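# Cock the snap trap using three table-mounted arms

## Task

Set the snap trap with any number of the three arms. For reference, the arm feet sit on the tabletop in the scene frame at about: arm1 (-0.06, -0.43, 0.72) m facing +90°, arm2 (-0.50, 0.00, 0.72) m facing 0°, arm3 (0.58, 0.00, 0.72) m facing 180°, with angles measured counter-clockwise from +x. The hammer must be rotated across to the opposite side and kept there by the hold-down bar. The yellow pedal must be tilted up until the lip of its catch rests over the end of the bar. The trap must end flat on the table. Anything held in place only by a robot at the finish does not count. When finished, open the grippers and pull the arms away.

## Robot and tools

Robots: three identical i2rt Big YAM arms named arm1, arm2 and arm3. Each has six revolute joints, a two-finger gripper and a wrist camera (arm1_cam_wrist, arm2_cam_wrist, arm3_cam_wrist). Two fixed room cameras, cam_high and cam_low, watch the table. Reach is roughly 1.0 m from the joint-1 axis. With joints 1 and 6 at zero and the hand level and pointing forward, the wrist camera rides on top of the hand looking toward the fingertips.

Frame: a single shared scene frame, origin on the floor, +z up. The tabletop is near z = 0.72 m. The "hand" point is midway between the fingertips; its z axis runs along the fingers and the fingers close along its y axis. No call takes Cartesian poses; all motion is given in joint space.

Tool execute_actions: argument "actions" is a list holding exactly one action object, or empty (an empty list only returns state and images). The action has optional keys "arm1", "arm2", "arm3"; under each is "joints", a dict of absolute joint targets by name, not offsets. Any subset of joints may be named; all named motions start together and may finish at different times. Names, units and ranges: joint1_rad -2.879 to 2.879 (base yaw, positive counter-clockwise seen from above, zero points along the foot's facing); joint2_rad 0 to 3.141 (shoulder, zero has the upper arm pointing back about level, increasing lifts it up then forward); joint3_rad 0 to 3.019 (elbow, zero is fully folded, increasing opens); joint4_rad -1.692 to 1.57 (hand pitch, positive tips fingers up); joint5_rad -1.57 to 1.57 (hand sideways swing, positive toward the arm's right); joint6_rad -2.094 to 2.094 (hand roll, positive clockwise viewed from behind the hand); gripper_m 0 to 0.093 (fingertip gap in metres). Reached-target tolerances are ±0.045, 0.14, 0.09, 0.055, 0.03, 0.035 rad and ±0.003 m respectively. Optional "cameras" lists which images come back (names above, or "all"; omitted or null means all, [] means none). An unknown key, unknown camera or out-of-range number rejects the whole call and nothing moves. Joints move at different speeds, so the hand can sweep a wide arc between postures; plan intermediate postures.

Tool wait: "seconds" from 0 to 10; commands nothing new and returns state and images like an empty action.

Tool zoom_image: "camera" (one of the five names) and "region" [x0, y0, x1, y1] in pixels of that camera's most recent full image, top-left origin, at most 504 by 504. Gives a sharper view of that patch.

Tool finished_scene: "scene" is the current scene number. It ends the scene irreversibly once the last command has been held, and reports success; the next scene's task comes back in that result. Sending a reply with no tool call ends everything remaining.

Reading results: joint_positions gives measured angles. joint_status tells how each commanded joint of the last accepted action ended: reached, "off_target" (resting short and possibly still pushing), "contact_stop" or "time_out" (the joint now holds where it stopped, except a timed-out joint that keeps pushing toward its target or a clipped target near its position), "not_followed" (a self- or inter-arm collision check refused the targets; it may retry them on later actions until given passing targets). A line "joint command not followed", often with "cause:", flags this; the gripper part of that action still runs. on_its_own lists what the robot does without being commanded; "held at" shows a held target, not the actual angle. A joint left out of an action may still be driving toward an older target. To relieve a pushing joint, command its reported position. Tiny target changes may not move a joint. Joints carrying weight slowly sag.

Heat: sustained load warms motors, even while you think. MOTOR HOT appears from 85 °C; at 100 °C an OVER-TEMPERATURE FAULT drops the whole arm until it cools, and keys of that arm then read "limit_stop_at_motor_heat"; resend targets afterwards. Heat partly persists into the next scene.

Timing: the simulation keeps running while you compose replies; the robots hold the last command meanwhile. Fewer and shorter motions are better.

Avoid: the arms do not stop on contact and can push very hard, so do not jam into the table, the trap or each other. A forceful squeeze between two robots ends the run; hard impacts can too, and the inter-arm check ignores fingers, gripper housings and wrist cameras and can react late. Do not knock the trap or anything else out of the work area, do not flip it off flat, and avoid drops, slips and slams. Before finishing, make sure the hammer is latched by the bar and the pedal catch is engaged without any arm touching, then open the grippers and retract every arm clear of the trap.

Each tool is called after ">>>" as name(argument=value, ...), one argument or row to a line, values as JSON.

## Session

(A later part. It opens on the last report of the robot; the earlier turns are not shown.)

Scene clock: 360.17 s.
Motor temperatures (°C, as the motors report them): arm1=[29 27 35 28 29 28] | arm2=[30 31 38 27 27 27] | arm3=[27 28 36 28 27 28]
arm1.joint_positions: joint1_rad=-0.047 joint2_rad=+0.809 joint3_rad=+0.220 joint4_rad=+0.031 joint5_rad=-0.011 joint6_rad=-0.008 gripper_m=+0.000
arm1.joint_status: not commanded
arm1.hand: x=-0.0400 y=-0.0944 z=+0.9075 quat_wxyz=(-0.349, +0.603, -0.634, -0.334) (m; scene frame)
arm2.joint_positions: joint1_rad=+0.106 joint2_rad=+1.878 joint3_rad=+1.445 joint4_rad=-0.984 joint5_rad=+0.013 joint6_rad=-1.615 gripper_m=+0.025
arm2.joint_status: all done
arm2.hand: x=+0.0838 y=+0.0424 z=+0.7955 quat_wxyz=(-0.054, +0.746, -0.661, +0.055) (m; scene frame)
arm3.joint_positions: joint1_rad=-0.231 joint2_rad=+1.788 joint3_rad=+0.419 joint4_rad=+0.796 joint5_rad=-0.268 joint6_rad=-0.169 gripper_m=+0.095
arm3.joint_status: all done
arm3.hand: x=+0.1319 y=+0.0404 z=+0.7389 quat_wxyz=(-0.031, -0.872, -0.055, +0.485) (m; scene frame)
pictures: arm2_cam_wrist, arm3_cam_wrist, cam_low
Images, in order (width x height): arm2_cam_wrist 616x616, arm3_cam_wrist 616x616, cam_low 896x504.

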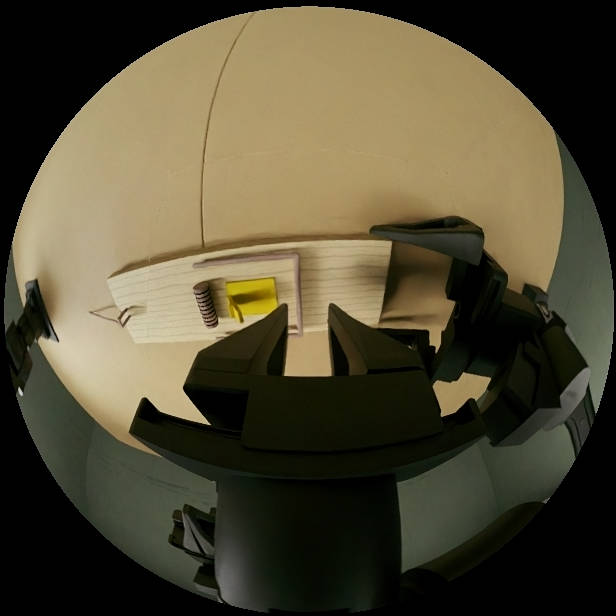

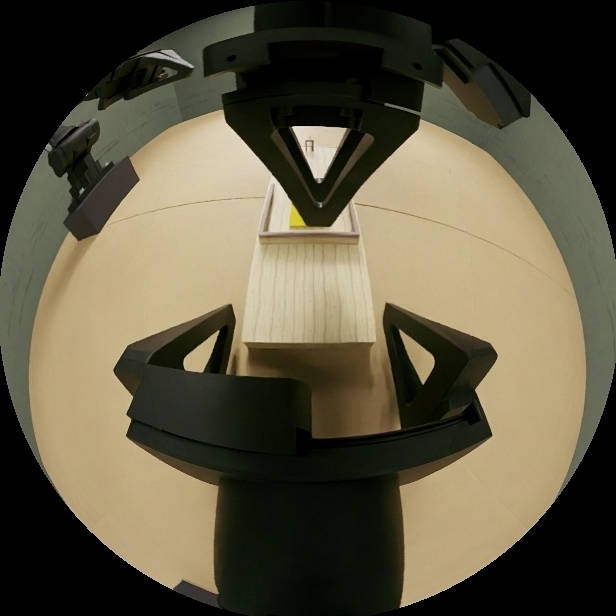

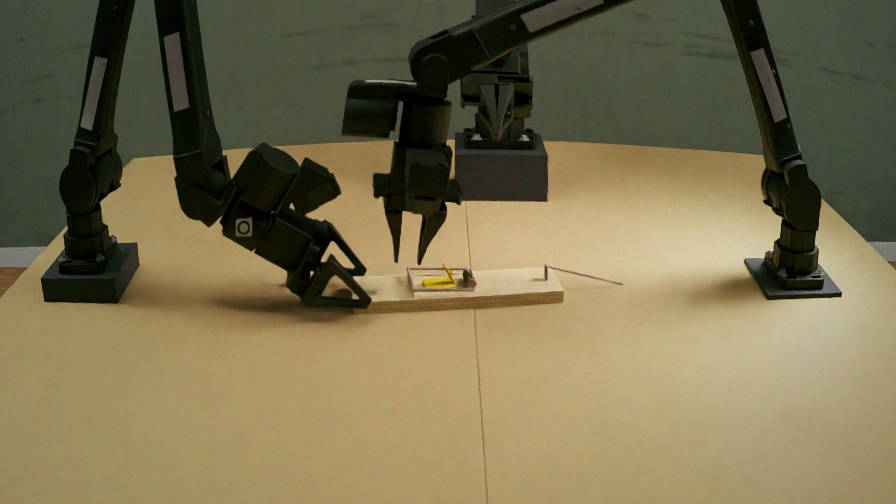

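>>> execute_actions(
  actions=[
    {"arm2":{"joints":{"joint2_rad":1.878,"joint3_rad":1.372,"joint4_rad":-0.863}},"arm3":{"joints":{"joint4_rad":0.766}}},
  ],
  cameras=["arm2_cam_wrist","cam_low"],
)

>>> zoom_image(
  camera="cam_low",
  region=[290, 140, 480, 330],
)

>>> zoom_image(
  camera="arm2_cam_wrist",
  region=[220, 230, 400, 350],
)

Scene clock: 389.27 s.
Motor temperatures (°C, as the motors report them): arm1=[29 27 35 28 29 28] | arm2=[30 31 37 27 27 27] | arm3=[27 28 35 28 27 28]
arm1.joint_positions: joint1_rad=-0.047 joint2_rad=+0.809 joint3_rad=+0.220 joint4_rad=+0.031 joint5_rad=-0.011 joint6_rad=-0.008 gripper_m=+0.000
arm1.joint_status: not commanded
arm1.hand: x=-0.0400 y=-0.0944 z=+0.9075 quat_wxyz=(-0.349, +0.603, -0.634, -0.334) (m; scene frame)
arm2.joint_positions: joint1_rad=+0.106 joint2_rad=+1.878 joint3_rad=+1.370 joint4_rad=-0.874 joint5_rad=+0.013 joint6_rad=-1.615 gripper_m=+0.025
arm2.joint_status: all done
arm2.hand: x=+0.0792 y=+0.0423 z=+0.7714 quat_wxyz=(-0.066, +0.745, -0.660, +0.067) (m; scene frame)
arm3.joint_positions: joint1_rad=-0.231 joint2_rad=+1.788 joint3_rad=+0.419 joint4_rad=+0.776 joint5_rad=-0.268 joint6_rad=-0.169 gripper_m=+0.095
arm3.joint_status: all done
arm3.hand: x=+0.1346 y=+0.0399 z=+0.7349 quat_wxyz=(-0.033, -0.877, -0.053, +0.477) (m; scene frame)
pictures: arm2_cam_wrist, cam_low
Images, in order (width x height): arm2_cam_wrist 616x616, cam_low 896x504.

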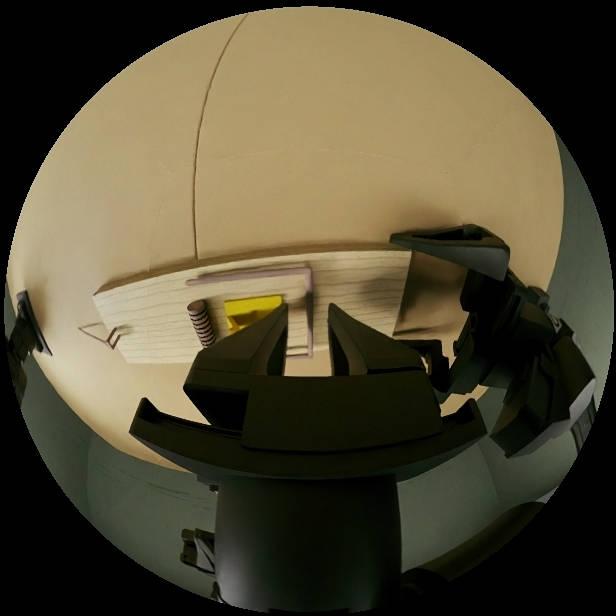

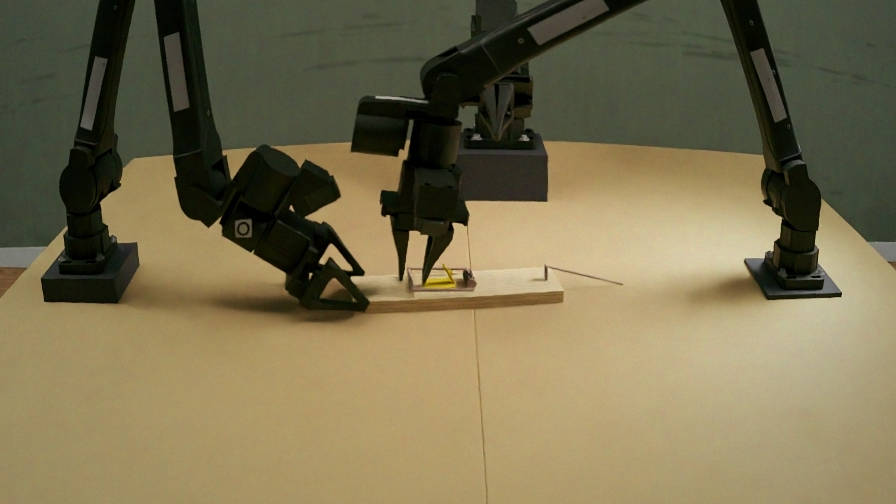

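Region (290, 140, 480, 330) of cam_low's 896x504 image, scaled by 2.653, with more detail than that image has.

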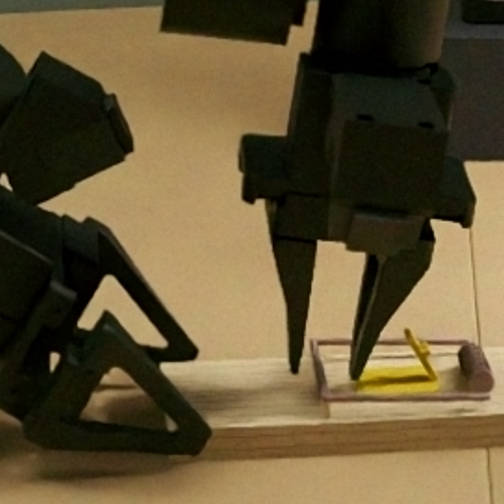

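Region (220, 230, 400, 350) of arm2_cam_wrist's 616x616 image, scaled by 2.800, with more detail than that image has.

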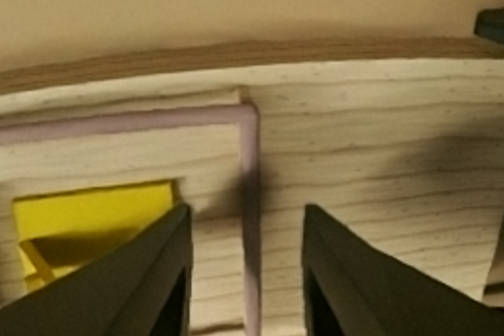

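>>> execute_actions(
  actions=[
    {"arm2":{"joints":{"joint3_rad":1.338,"joint4_rad":-0.795,"gripper_m":0.021}},"arm3":{"joints":{"gripper_m":0.05}}},
  ],
  cameras=["arm2_cam_wrist","cam_low"],
)

>>> zoom_image(
  camera="cam_low",
  region=[340, 230, 490, 330],
)

>>> zoom_image(
  camera="arm2_cam_wrist",
  region=[220, 240, 400, 380],
)

Scene clock: 410.17 s.
Motor temperatures (°C, as the motors report them): arm1=[29 27 35 28 29 28] | arm2=[30 31 37 27 27 27] | arm3=[27 28 35 28 27 28]
arm1.joint_positions: joint1_rad=-0.047 joint2_rad=+0.809 joint3_rad=+0.220 joint4_rad=+0.031 joint5_rad=-0.011 joint6_rad=-0.008 gripper_m=+0.000
arm1.joint_status: not commanded
arm1.hand: x=-0.0400 y=-0.0944 z=+0.9075 quat_wxyz=(-0.349, +0.603, -0.634, -0.334) (m; scene frame)
arm2.joint_positions: joint1_rad=+0.106 joint2_rad=+1.878 joint3_rad=+1.342 joint4_rad=-0.806 joint5_rad=+0.013 joint6_rad=-1.615 gripper_m=+0.021
arm2.joint_status: all done
arm2.hand: x=+0.0835 y=+0.0427 z=+0.7642 quat_wxyz=(-0.080, +0.743, -0.659, +0.081) (m; scene frame)
arm3.joint_positions: joint1_rad=-0.231 joint2_rad=+1.788 joint3_rad=+0.419 joint4_rad=+0.776 joint5_rad=-0.268 joint6_rad=-0.169 gripper_m=+0.079
arm3.joint_status: gripper_m off_target (ended at +0.079, target +0.050)
arm3.hand: x=+0.1346 y=+0.0399 z=+0.7348 quat_wxyz=(-0.033, -0.877, -0.053, +0.477) (m; scene frame)
pictures: arm2_cam_wrist, cam_low
Images, in order (width x height): arm2_cam_wrist 616x616, cam_low 896x504.

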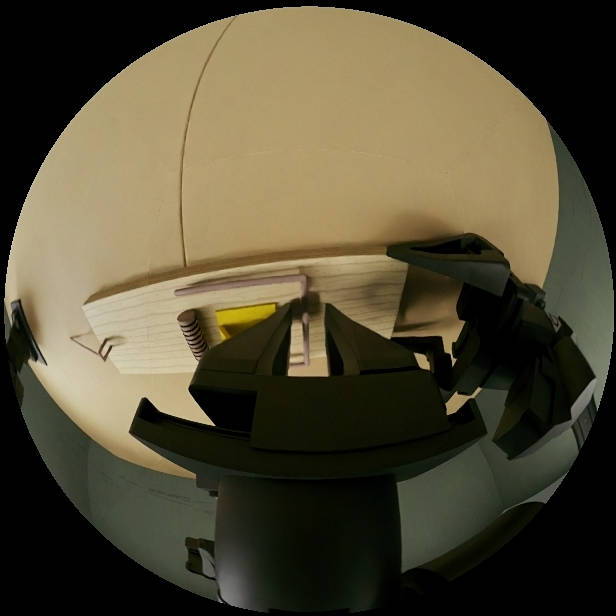

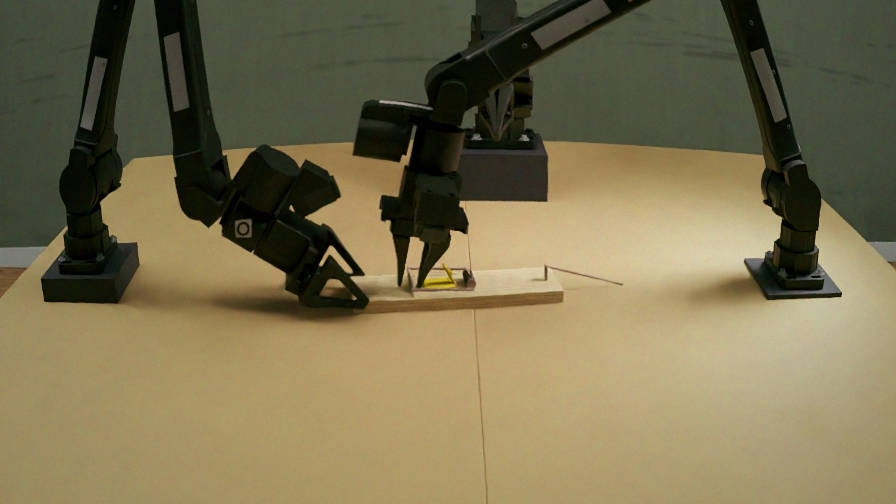

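Region (340, 230, 490, 330) of cam_low's 896x504 image, scaled by 3.360, with more detail than that image has.

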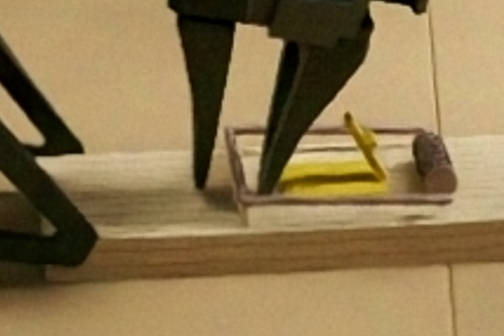

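Region (220, 240, 400, 380) of arm2_cam_wrist's 616x616 image, scaled by 2.800, with more detail than that image has.

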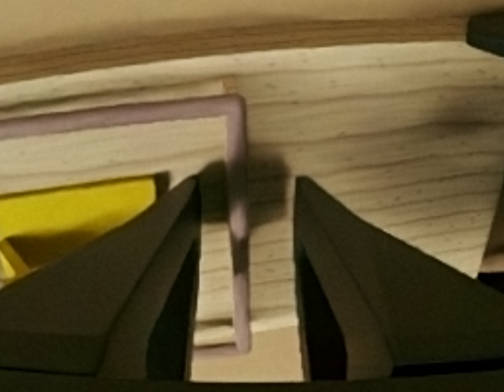

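>>> execute_actions(
  actions=[
    {"arm2":{"joints":{"joint3_rad":1.329}}},
  ],
  cameras=[],
)

Scene clock: 419.53 s.
Motor temperatures (°C, as the motors report them): arm1=[29 27 36 28 29 28] | arm2=[30 31 37 27 27 27] | arm3=[27 28 35 28 27 28]
arm1.joint_positions: joint1_rad=-0.047 joint2_rad=+0.809 joint3_rad=+0.220 joint4_rad=+0.031 joint5_rad=-0.011 joint6_rad=-0.008 gripper_m=+0.000
arm1.joint_status: not commanded
arm1.hand: x=-0.0400 y=-0.0944 z=+0.9075 quat_wxyz=(-0.349, +0.603, -0.634, -0.334) (m; scene frame)
arm2.joint_positions: joint1_rad=+0.106 joint2_rad=+1.878 joint3_rad=+1.340 joint4_rad=-0.805 joint5_rad=+0.013 joint6_rad=-1.615 gripper_m=+0.021
arm2.joint_status: all done
arm2.hand: x=+0.0832 y=+0.0427 z=+0.7637 quat_wxyz=(-0.080, +0.743, -0.659, +0.081) (m; scene frame)
arm3.joint_positions: joint1_rad=-0.231 joint2_rad=+1.788 joint3_rad=+0.419 joint4_rad=+0.776 joint5_rad=-0.268 joint6_rad=-0.169 gripper_m=+0.079
arm3.joint_status: not commanded
arm3.hand: x=+0.1346 y=+0.0399 z=+0.7348 quat_wxyz=(-0.033, -0.877, -0.053, +0.477) (m; scene frame)
pictures: none
No camera images: the call's "cameras" was empty. Leave "cameras" out to get every camera's image.

>>> execute_actions(
  actions=[
    {"arm2":{"joints":{"joint3_rad":1.318,"gripper_m":0.016}}},
  ],
  cameras=["arm2_cam_wrist","cam_low"],
)

>>> zoom_image(
  camera="cam_low",
  region=[370, 240, 490, 320],
)

>>> zoom_image(
  camera="arm2_cam_wrist",
  region=[250, 250, 370, 380],
)

Scene clock: 423.90 s.
Motor temperatures (°C, as the motors report them): arm1=[29 27 36 28 29 28] | arm2=[30 31 37 27 27 27] | arm3=[27 28 35 28 27 28]
arm1.joint_positions: joint1_rad=-0.047 joint2_rad=+0.809 joint3_rad=+0.220 joint4_rad=+0.031 joint5_rad=-0.011 joint6_rad=-0.008 gripper_m=+0.000
arm1.joint_status: not commanded
arm1.hand: x=-0.0400 y=-0.0944 z=+0.9075 quat_wxyz=(-0.349, +0.603, -0.634, -0.334) (m; scene frame)
arm2.joint_positions: joint1_rad=+0.106 joint2_rad=+1.877 joint3_rad=+1.335 joint4_rad=-0.803 joint5_rad=+0.013 joint6_rad=-1.615 gripper_m=+0.016
arm2.joint_status: all done
arm2.hand: x=+0.0813 y=+0.0425 z=+0.7626 quat_wxyz=(-0.079, +0.743, -0.659, +0.080) (m; scene frame)
arm3.joint_positions: joint1_rad=-0.231 joint2_rad=+1.788 joint3_rad=+0.419 joint4_rad=+0.776 joint5_rad=-0.268 joint6_rad=-0.169 gripper_m=+0.079
arm3.joint_status: not commanded
arm3.hand: x=+0.1346 y=+0.0399 z=+0.7348 quat_wxyz=(-0.033, -0.877, -0.053, +0.477) (m; scene frame)
pictures: arm2_cam_wrist, cam_low
Images, in order (width x height): arm2_cam_wrist 616x616, cam_low 896x504.

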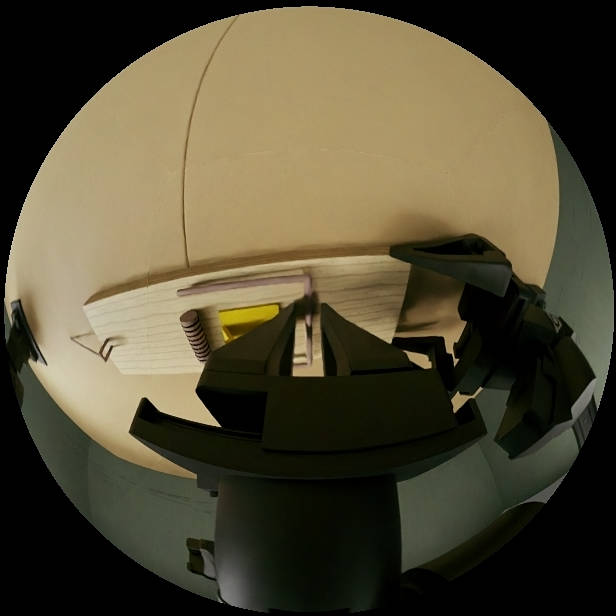

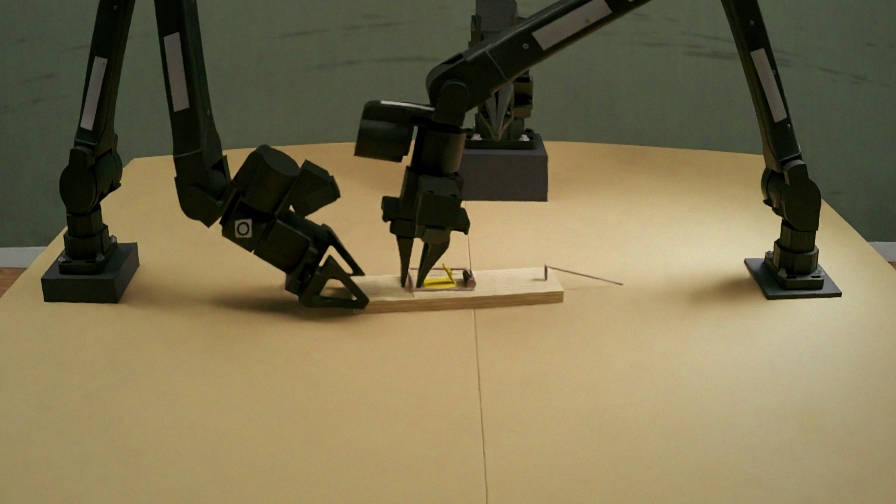

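Region (370, 240, 490, 320) of cam_low's 896x504 image, scaled by 4.200, with more detail than that image has.

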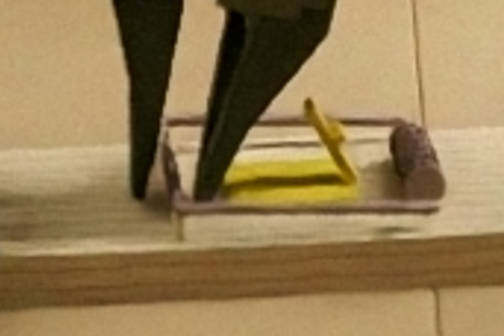

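Region (250, 250, 370, 380) of arm2_cam_wrist's 616x616 image, scaled by 3.877, with more detail than that image has; it fills the left 465 columns of this view, and the rest is white.

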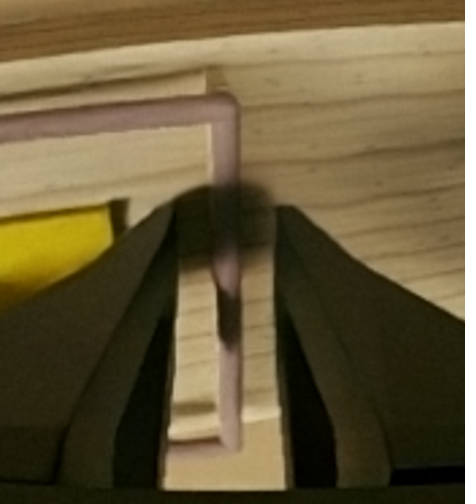

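>>> execute_actions(
  actions=[
    {"arm2":{"joints":{"joint3_rad":1.384,"joint4_rad":-0.846}}},
  ],
  cameras=["arm2_cam_wrist","cam_low"],
)

>>> zoom_image(
  camera="cam_low",
  region=[370, 240, 490, 320],
)

>>> zoom_image(
  camera="arm2_cam_wrist",
  region=[250, 250, 370, 380],
)

Scene clock: 433.83 s.
Motor temperatures (°C, as the motors report them): arm1=[29 27 36 28 29 28] | arm2=[30 31 36 27 27 27] | arm3=[27 28 35 28 27 28]
arm1.joint_positions: joint1_rad=-0.047 joint2_rad=+0.809 joint3_rad=+0.220 joint4_rad=+0.031 joint5_rad=-0.011 joint6_rad=-0.008 gripper_m=+0.000
arm1.joint_status: not commanded
arm1.hand: x=-0.0400 y=-0.0944 z=+0.9075 quat_wxyz=(-0.349, +0.603, -0.634, -0.334) (m; scene frame)
arm2.joint_positions: joint1_rad=+0.106 joint2_rad=+1.877 joint3_rad=+1.341 joint4_rad=-0.837 joint5_rad=+0.013 joint6_rad=-1.615 gripper_m=+0.016
arm2.joint_status: all done
arm2.hand: x=+0.0762 y=+0.0421 z=+0.7633 quat_wxyz=(-0.070, +0.745, -0.660, +0.071) (m; scene frame)
arm3.joint_positions: joint1_rad=-0.231 joint2_rad=+1.788 joint3_rad=+0.419 joint4_rad=+0.776 joint5_rad=-0.268 joint6_rad=-0.169 gripper_m=+0.079
arm3.joint_status: not commanded
arm3.hand: x=+0.1346 y=+0.0399 z=+0.7348 quat_wxyz=(-0.033, -0.877, -0.053, +0.477) (m; scene frame)
pictures: arm2_cam_wrist, cam_low
Images, in order (width x height): arm2_cam_wrist 616x616, cam_low 896x504.

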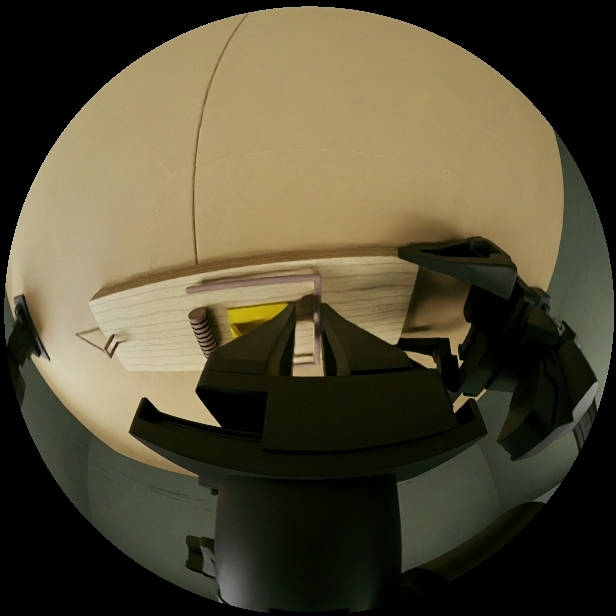

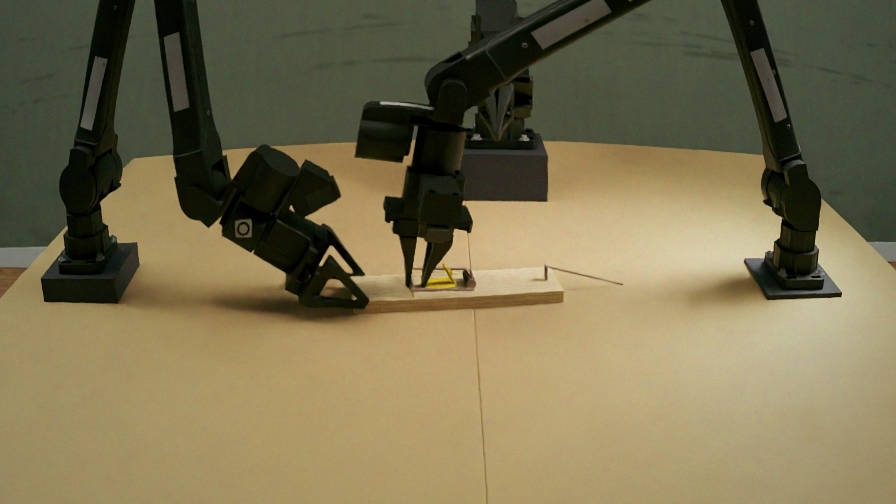

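Region (370, 240, 490, 320) of cam_low's 896x504 image, scaled by 4.200, with more detail than that image has.

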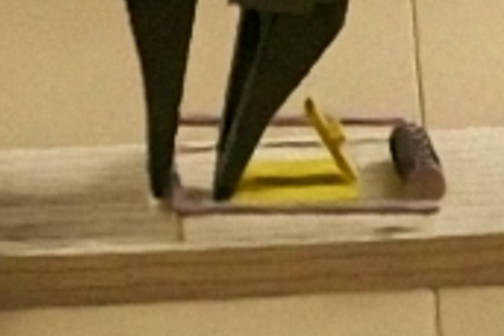

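Region (250, 250, 370, 380) of arm2_cam_wrist's 616x616 image, scaled by 3.877, with more detail than that image has; it fills the left 465 columns of this view, and the rest is white.

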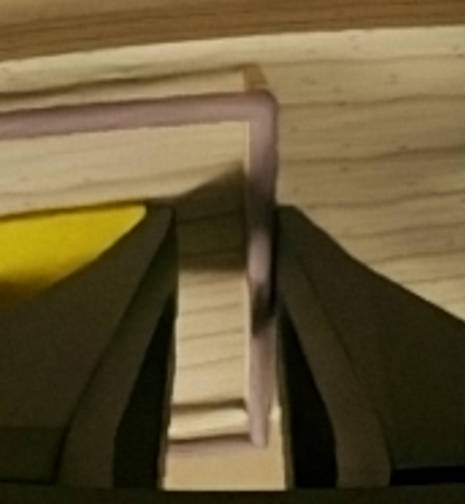

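>>> execute_actions(
  actions=[
    {"arm2":{"joints":{"joint3_rad":1.396}}},
  ],
  cameras=[],
)

Scene clock: 436.73 s.
Motor temperatures (°C, as the motors report them): arm1=[29 27 36 28 29 28] | arm2=[30 31 37 27 27 27] | arm3=[27 28 35 28 27 28]
arm1.joint_positions: joint1_rad=-0.047 joint2_rad=+0.809 joint3_rad=+0.220 joint4_rad=+0.031 joint5_rad=-0.011 joint6_rad=-0.008 gripper_m=+0.000
arm1.joint_status: not commanded
arm1.hand: x=-0.0400 y=-0.0944 z=+0.9075 quat_wxyz=(-0.349, +0.603, -0.634, -0.334) (m; scene frame)
arm2.joint_positions: joint1_rad=+0.106 joint2_rad=+1.877 joint3_rad=+1.356 joint4_rad=-0.838 joint5_rad=+0.013 joint6_rad=-1.615 gripper_m=+0.016
arm2.joint_status: all done
arm2.hand: x=+0.0823 y=+0.0426 z=+0.7689 quat_wxyz=(-0.075, +0.744, -0.660, +0.076) (m; scene frame)
arm3.joint_positions: joint1_rad=-0.231 joint2_rad=+1.788 joint3_rad=+0.419 joint4_rad=+0.776 joint5_rad=-0.268 joint6_rad=-0.169 gripper_m=+0.079
arm3.joint_status: not commanded
arm3.hand: x=+0.1346 y=+0.0399 z=+0.7348 quat_wxyz=(-0.033, -0.877, -0.053, +0.477) (m; scene frame)
pictures: none
No camera images: the call's "cameras" was empty. Leave "cameras" out to get every camera's image.

>>> execute_actions(
  actions=[
    {"arm2":{"joints":{"gripper_m":0.0}}},
  ],
  cameras=["arm2_cam_wrist","arm3_cam_wrist","cam_low"],
)

>>> zoom_image(
  camera="cam_low",
  region=[370, 240, 490, 320],
)

>>> zoom_image(
  camera="arm3_cam_wrist",
  region=[250, 170, 370, 270],
)

Scene clock: 440.93 s.
Motor temperatures (°C, as the motors report them): arm1=[29 27 36 28 29 28] | arm2=[30 32 38 27 27 27] | arm3=[27 28 35 28 27 28]
arm1.joint_positions: joint1_rad=-0.047 joint2_rad=+0.809 joint3_rad=+0.220 joint4_rad=+0.031 joint5_rad=-0.011 joint6_rad=-0.008 gripper_m=+0.000
arm1.joint_status: not commanded
arm1.hand: x=-0.0400 y=-0.0944 z=+0.9075 quat_wxyz=(-0.349, +0.603, -0.634, -0.334) (m; scene frame)
arm2.joint_positions: joint1_rad=+0.106 joint2_rad=+1.877 joint3_rad=+1.356 joint4_rad=-0.843 joint5_rad=+0.013 joint6_rad=-1.615 gripper_m=+0.002
arm2.joint_status: all done
arm2.hand: x=+0.0811 y=+0.0425 z=+0.7687 quat_wxyz=(-0.073, +0.744, -0.660, +0.074) (m; scene frame)
arm3.joint_positions: joint1_rad=-0.231 joint2_rad=+1.788 joint3_rad=+0.419 joint4_rad=+0.776 joint5_rad=-0.268 joint6_rad=-0.169 gripper_m=+0.079
arm3.joint_status: not commanded
arm3.hand: x=+0.1346 y=+0.0399 z=+0.7348 quat_wxyz=(-0.033, -0.877, -0.053, +0.477) (m; scene frame)
pictures: arm2_cam_wrist, arm3_cam_wrist, cam_low
Images, in order (width x height): arm2_cam_wrist 616x616, arm3_cam_wrist 616x616, cam_low 896x504.

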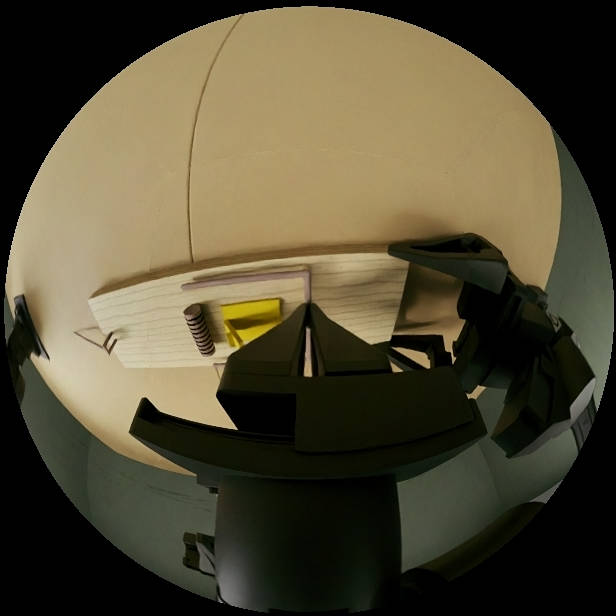

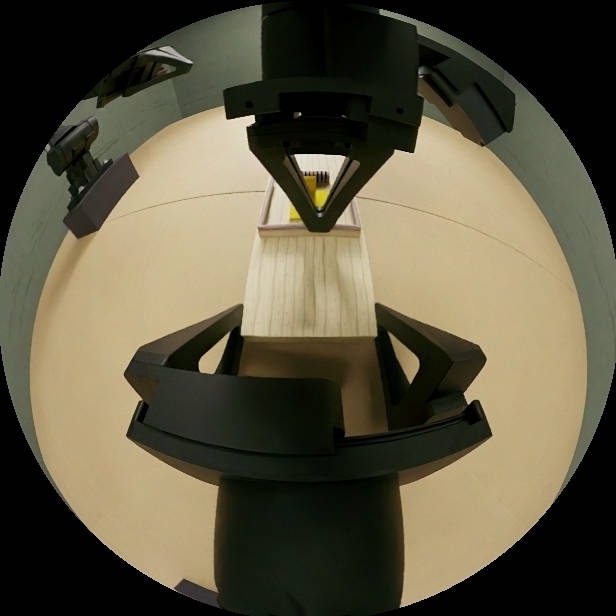

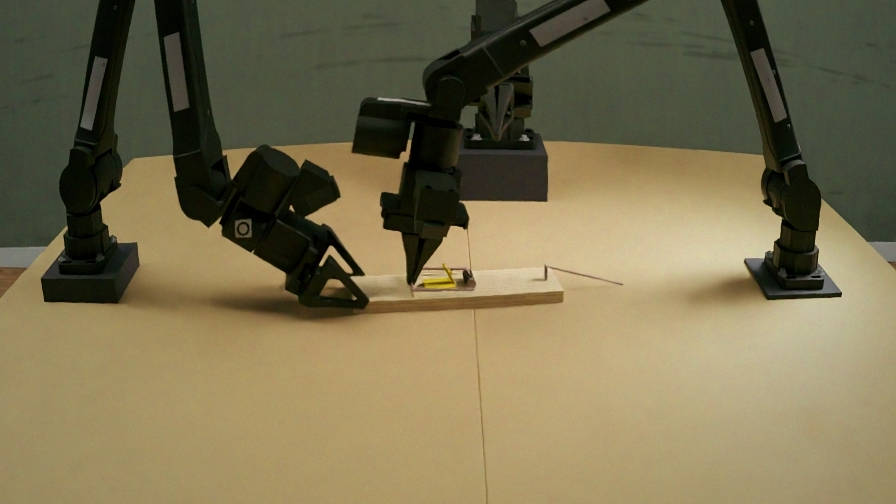

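Region (370, 240, 490, 320) of cam_low's 896x504 image, scaled by 4.200, with more detail than that image has.

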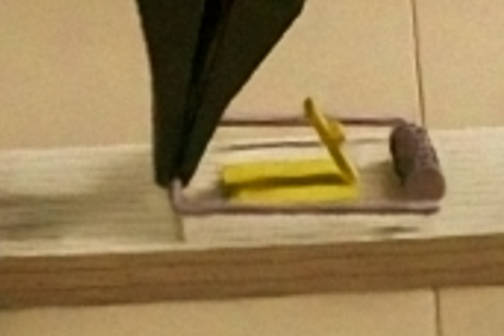

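Region (250, 170, 370, 270) of arm3_cam_wrist's 616x616 image, scaled by 4.200, with more detail than that image has.

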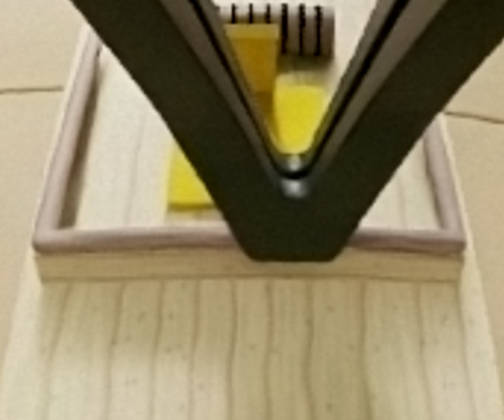

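>>> execute_actions(
  actions=[
    {"arm2":{"joints":{"gripper_m":0.016,"joint3_rad":1.339,"joint4_rad":-0.800}}},
  ],
  cameras=[],
)

Scene clock: 448.13 s.
Motor temperatures (°C, as the motors report them): arm1=[29 27 36 28 29 28] | arm2=[30 32 38 27 27 27] | arm3=[27 28 35 28 27 28]
arm1.joint_positions: joint1_rad=-0.047 joint2_rad=+0.809 joint3_rad=+0.220 joint4_rad=+0.031 joint5_rad=-0.011 joint6_rad=-0.008 gripper_m=+0.000
arm1.joint_status: not commanded
arm1.hand: x=-0.0400 y=-0.0944 z=+0.9075 quat_wxyz=(-0.349, +0.603, -0.634, -0.334) (m; scene frame)
arm2.joint_positions: joint1_rad=+0.106 joint2_rad=+1.877 joint3_rad=+1.344 joint4_rad=-0.812 joint5_rad=+0.013 joint6_rad=-1.615 gripper_m=+0.016
arm2.joint_status: all done
arm2.hand: x=+0.0831 y=+0.0426 z=+0.7655 quat_wxyz=(-0.079, +0.744, -0.659, +0.080) (m; scene frame)
arm3.joint_positions: joint1_rad=-0.231 joint2_rad=+1.788 joint3_rad=+0.419 joint4_rad=+0.776 joint5_rad=-0.268 joint6_rad=-0.169 gripper_m=+0.079
arm3.joint_status: not commanded
arm3.hand: x=+0.1346 y=+0.0399 z=+0.7348 quat_wxyz=(-0.033, -0.877, -0.053, +0.477) (m; scene frame)
pictures: none
No camera images: the call's "cameras" was empty. Leave "cameras" out to get every camera's image.

>>> execute_actions(
  actions=[
    {"arm2":{"joints":{"gripper_m":0.0}}},
  ],
  cameras=["arm3_cam_wrist","cam_low"],
)

>>> zoom_image(
  camera="arm3_cam_wrist",
  region=[250, 170, 370, 270],
)

>>> zoom_image(
  camera="cam_low",
  region=[370, 240, 570, 320],
)

Scene clock: 453.00 s.
Motor temperatures (°C, as the motors report them): arm1=[29 27 36 28 29 28] | arm2=[30 32 38 27 27 27] | arm3=[27 28 34 28 27 28]
arm1.joint_positions: joint1_rad=-0.047 joint2_rad=+0.809 joint3_rad=+0.220 joint4_rad=+0.031 joint5_rad=-0.011 joint6_rad=-0.008 gripper_m=+0.000
arm1.joint_status: not commanded
arm1.hand: x=-0.0400 y=-0.0944 z=+0.9075 quat_wxyz=(-0.349, +0.603, -0.634, -0.334) (m; scene frame)
arm2.joint_positions: joint1_rad=+0.106 joint2_rad=+1.877 joint3_rad=+1.341 joint4_rad=-0.812 joint5_rad=+0.013 joint6_rad=-1.617 gripper_m=+0.003
arm2.joint_status: all done
arm2.hand: x=+0.0820 y=+0.0426 z=+0.7645 quat_wxyz=(-0.078, +0.744, -0.658, +0.079) (m; scene frame)
arm3.joint_positions: joint1_rad=-0.231 joint2_rad=+1.788 joint3_rad=+0.419 joint4_rad=+0.776 joint5_rad=-0.268 joint6_rad=-0.169 gripper_m=+0.079
arm3.joint_status: not commanded
arm3.hand: x=+0.1346 y=+0.0400 z=+0.7348 quat_wxyz=(-0.033, -0.877, -0.053, +0.477) (m; scene frame)
pictures: arm3_cam_wrist, cam_low
Images, in order (width x height): arm3_cam_wrist 616x616, cam_low 896x504.

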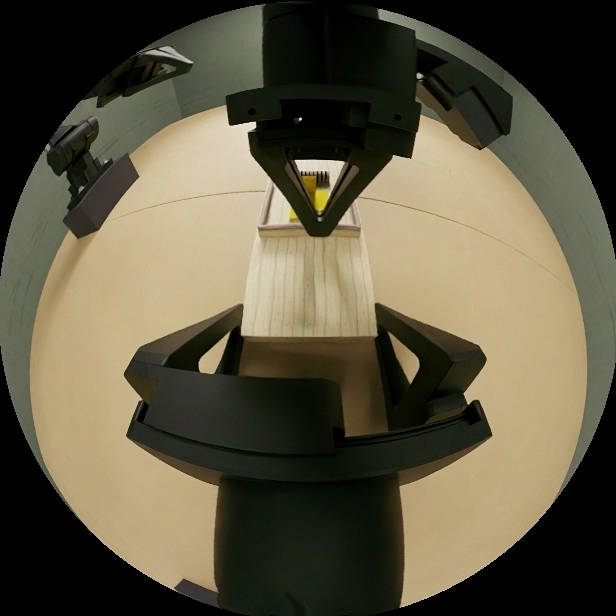

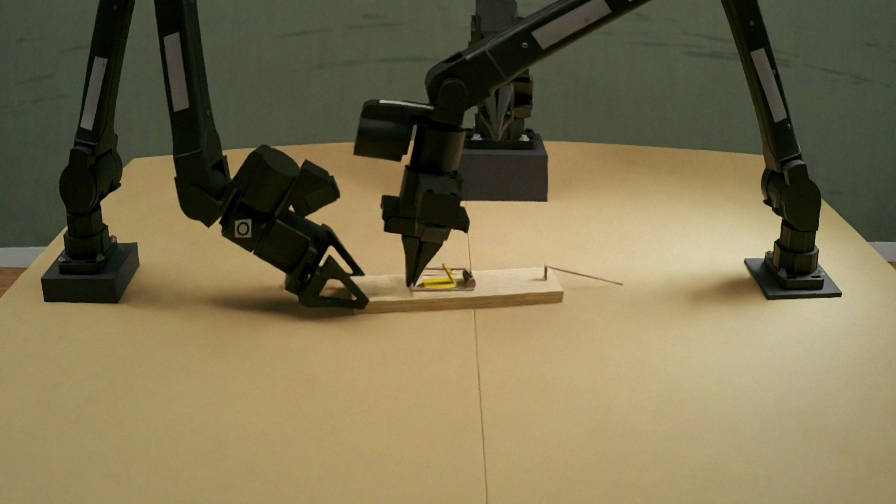

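Region (250, 170, 370, 270) of arm3_cam_wrist's 616x616 image, scaled by 4.200, with more detail than that image has.

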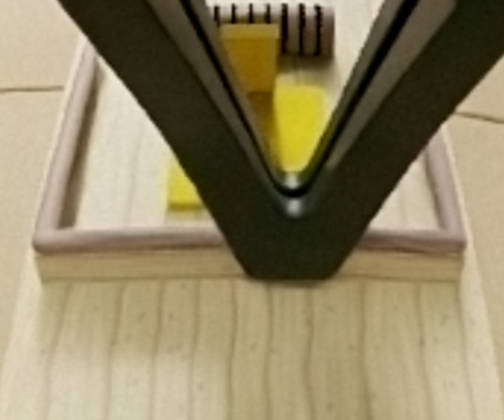

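Region (370, 240, 570, 320) of cam_low's 896x504 image, scaled by 2.520, with more detail than that image has; it fills the top 202 rows of this view, and the rest is white.

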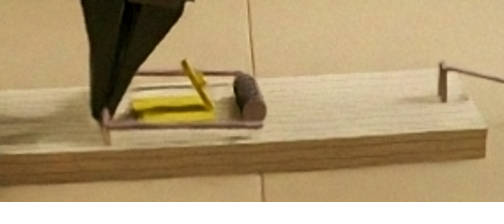

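>>> execute_actions(
  actions=[
    {"arm2":{"joints":{"joint3_rad":1.475,"joint4_rad":-0.998}}},
  ],
  cameras=["arm3_cam_wrist","cam_low"],
)

>>> zoom_image(
  camera="cam_low",
  region=[340, 200, 540, 320],
)

Scene clock: 490.57 s.
Motor temperatures (°C, as the motors report them): arm1=[29 27 36 28 29 28] | arm2=[30 32 37 27 27 27] | arm3=[27 28 34 28 27 28]
arm1.joint_positions: joint1_rad=-0.047 joint2_rad=+0.809 joint3_rad=+0.220 joint4_rad=+0.031 joint5_rad=-0.011 joint6_rad=-0.008 gripper_m=+0.000
arm1.joint_status: not commanded
arm1.hand: x=-0.0400 y=-0.0944 z=+0.9075 quat_wxyz=(-0.349, +0.603, -0.634, -0.334) (m; scene frame)
arm2.joint_positions: joint1_rad=+0.106 joint2_rad=+1.877 joint3_rad=+1.409 joint4_rad=-0.982 joint5_rad=+0.011 joint6_rad=-1.621 gripper_m=+0.003
arm2.joint_status: all done
arm2.hand: x=+0.0696 y=+0.0419 z=+0.7829 quat_wxyz=(-0.043, +0.749, -0.659, +0.043) (m; scene frame)
arm3.joint_positions: joint1_rad=-0.231 joint2_rad=+1.776 joint3_rad=+0.438 joint4_rad=+0.780 joint5_rad=-0.277 joint6_rad=-0.169 gripper_m=+0.079
arm3.joint_status: not commanded
arm3.hand: x=+0.1228 y=+0.0407 z=+0.7466 quat_wxyz=(-0.033, -0.868, -0.057, +0.492) (m; scene frame)
pictures: arm3_cam_wrist, cam_low
Images, in order (width x height): arm3_cam_wrist 616x616, cam_low 896x504.

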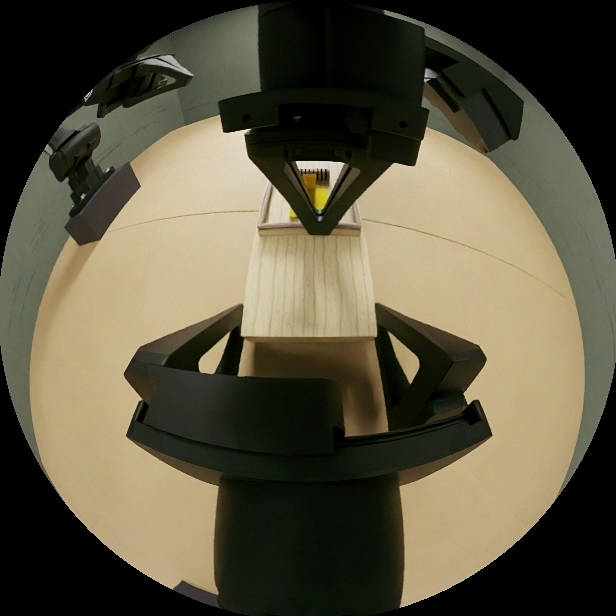

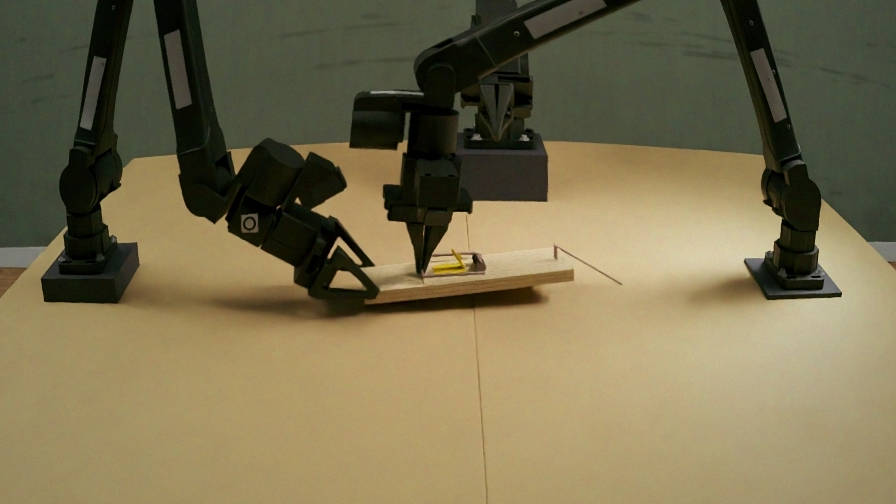

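Region (340, 200, 540, 320) of cam_low's 896x504 image, scaled by 2.520, with more detail than that image has; it fills the top 302 rows of this view, and the rest is white.

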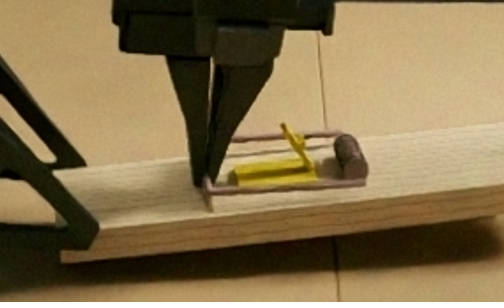

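>>> execute_actions(
  actions=[],
)

Scene clock: 507.37 s.
Motor temperatures (°C, as the motors report them): arm1=[29 27 36 28 29 28] | arm2=[30 32 41 27 27 27] | arm3=[27 28 34 28 27 28]
arm1.joint_positions: joint1_rad=-0.047 joint2_rad=+0.809 joint3_rad=+0.220 joint4_rad=+0.031 joint5_rad=-0.011 joint6_rad=-0.008 gripper_m=+0.000
arm1.joint_status: not commanded
arm1.hand: x=-0.0400 y=-0.0944 z=+0.9075 quat_wxyz=(-0.349, +0.603, -0.634, -0.334) (m; scene frame)
arm2.joint_positions: joint1_rad=+0.106 joint2_rad=+1.877 joint3_rad=+1.409 joint4_rad=-0.982 joint5_rad=+0.011 joint6_rad=-1.621 gripper_m=+0.003
arm2.joint_status: all done
arm2.hand: x=+0.0696 y=+0.0419 z=+0.7829 quat_wxyz=(-0.043, +0.749, -0.659, +0.043) (m; scene frame)
arm3.joint_positions: joint1_rad=-0.231 joint2_rad=+1.776 joint3_rad=+0.438 joint4_rad=+0.780 joint5_rad=-0.277 joint6_rad=-0.169 gripper_m=+0.079
arm3.joint_status: not commanded
arm3.hand: x=+0.1228 y=+0.0407 z=+0.7466 quat_wxyz=(-0.033, -0.868, -0.057, +0.492) (m; scene frame)
pictures: arm1_cam_wrist, arm2_cam_wrist, arm3_cam_wrist, cam_high, cam_low
Images, in order (width x height): arm1_cam_wrist 616x616, arm2_cam_wrist 616x616, arm3_cam_wrist 616x616, cam_high 896x504, cam_low 896x504.

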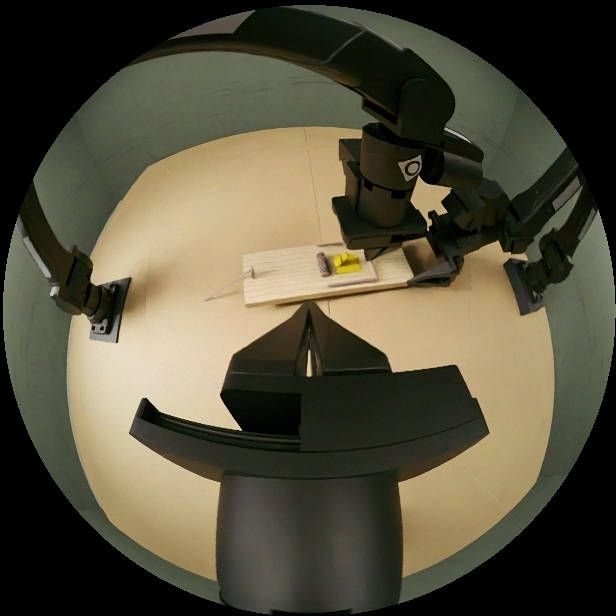

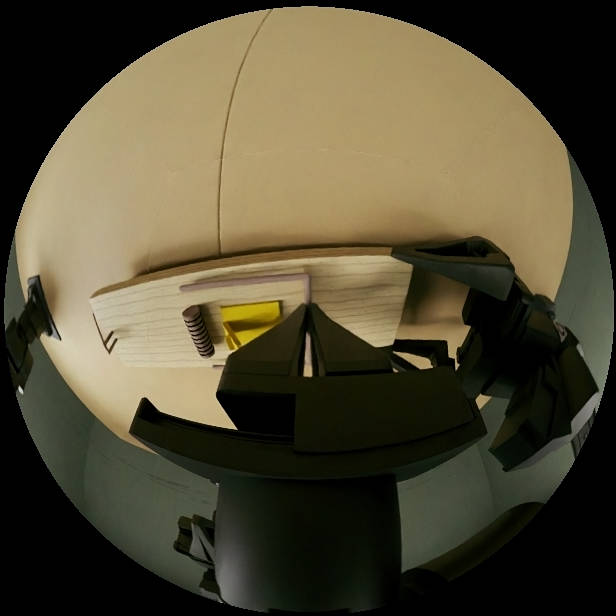

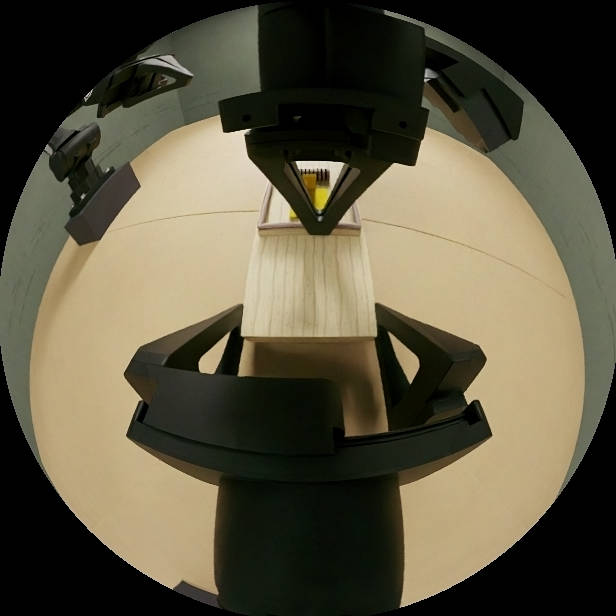

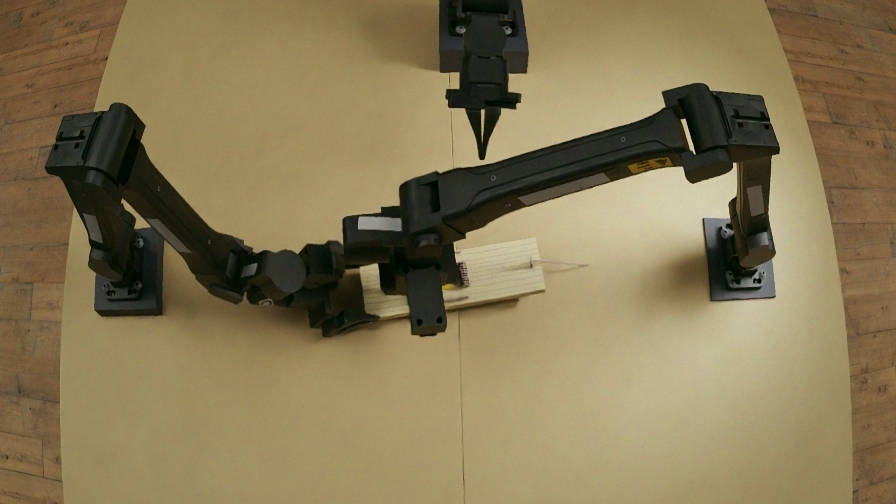

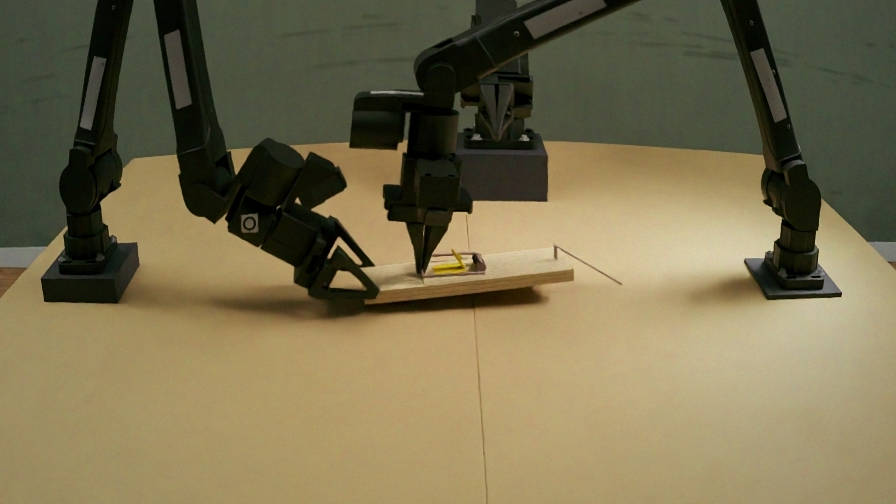

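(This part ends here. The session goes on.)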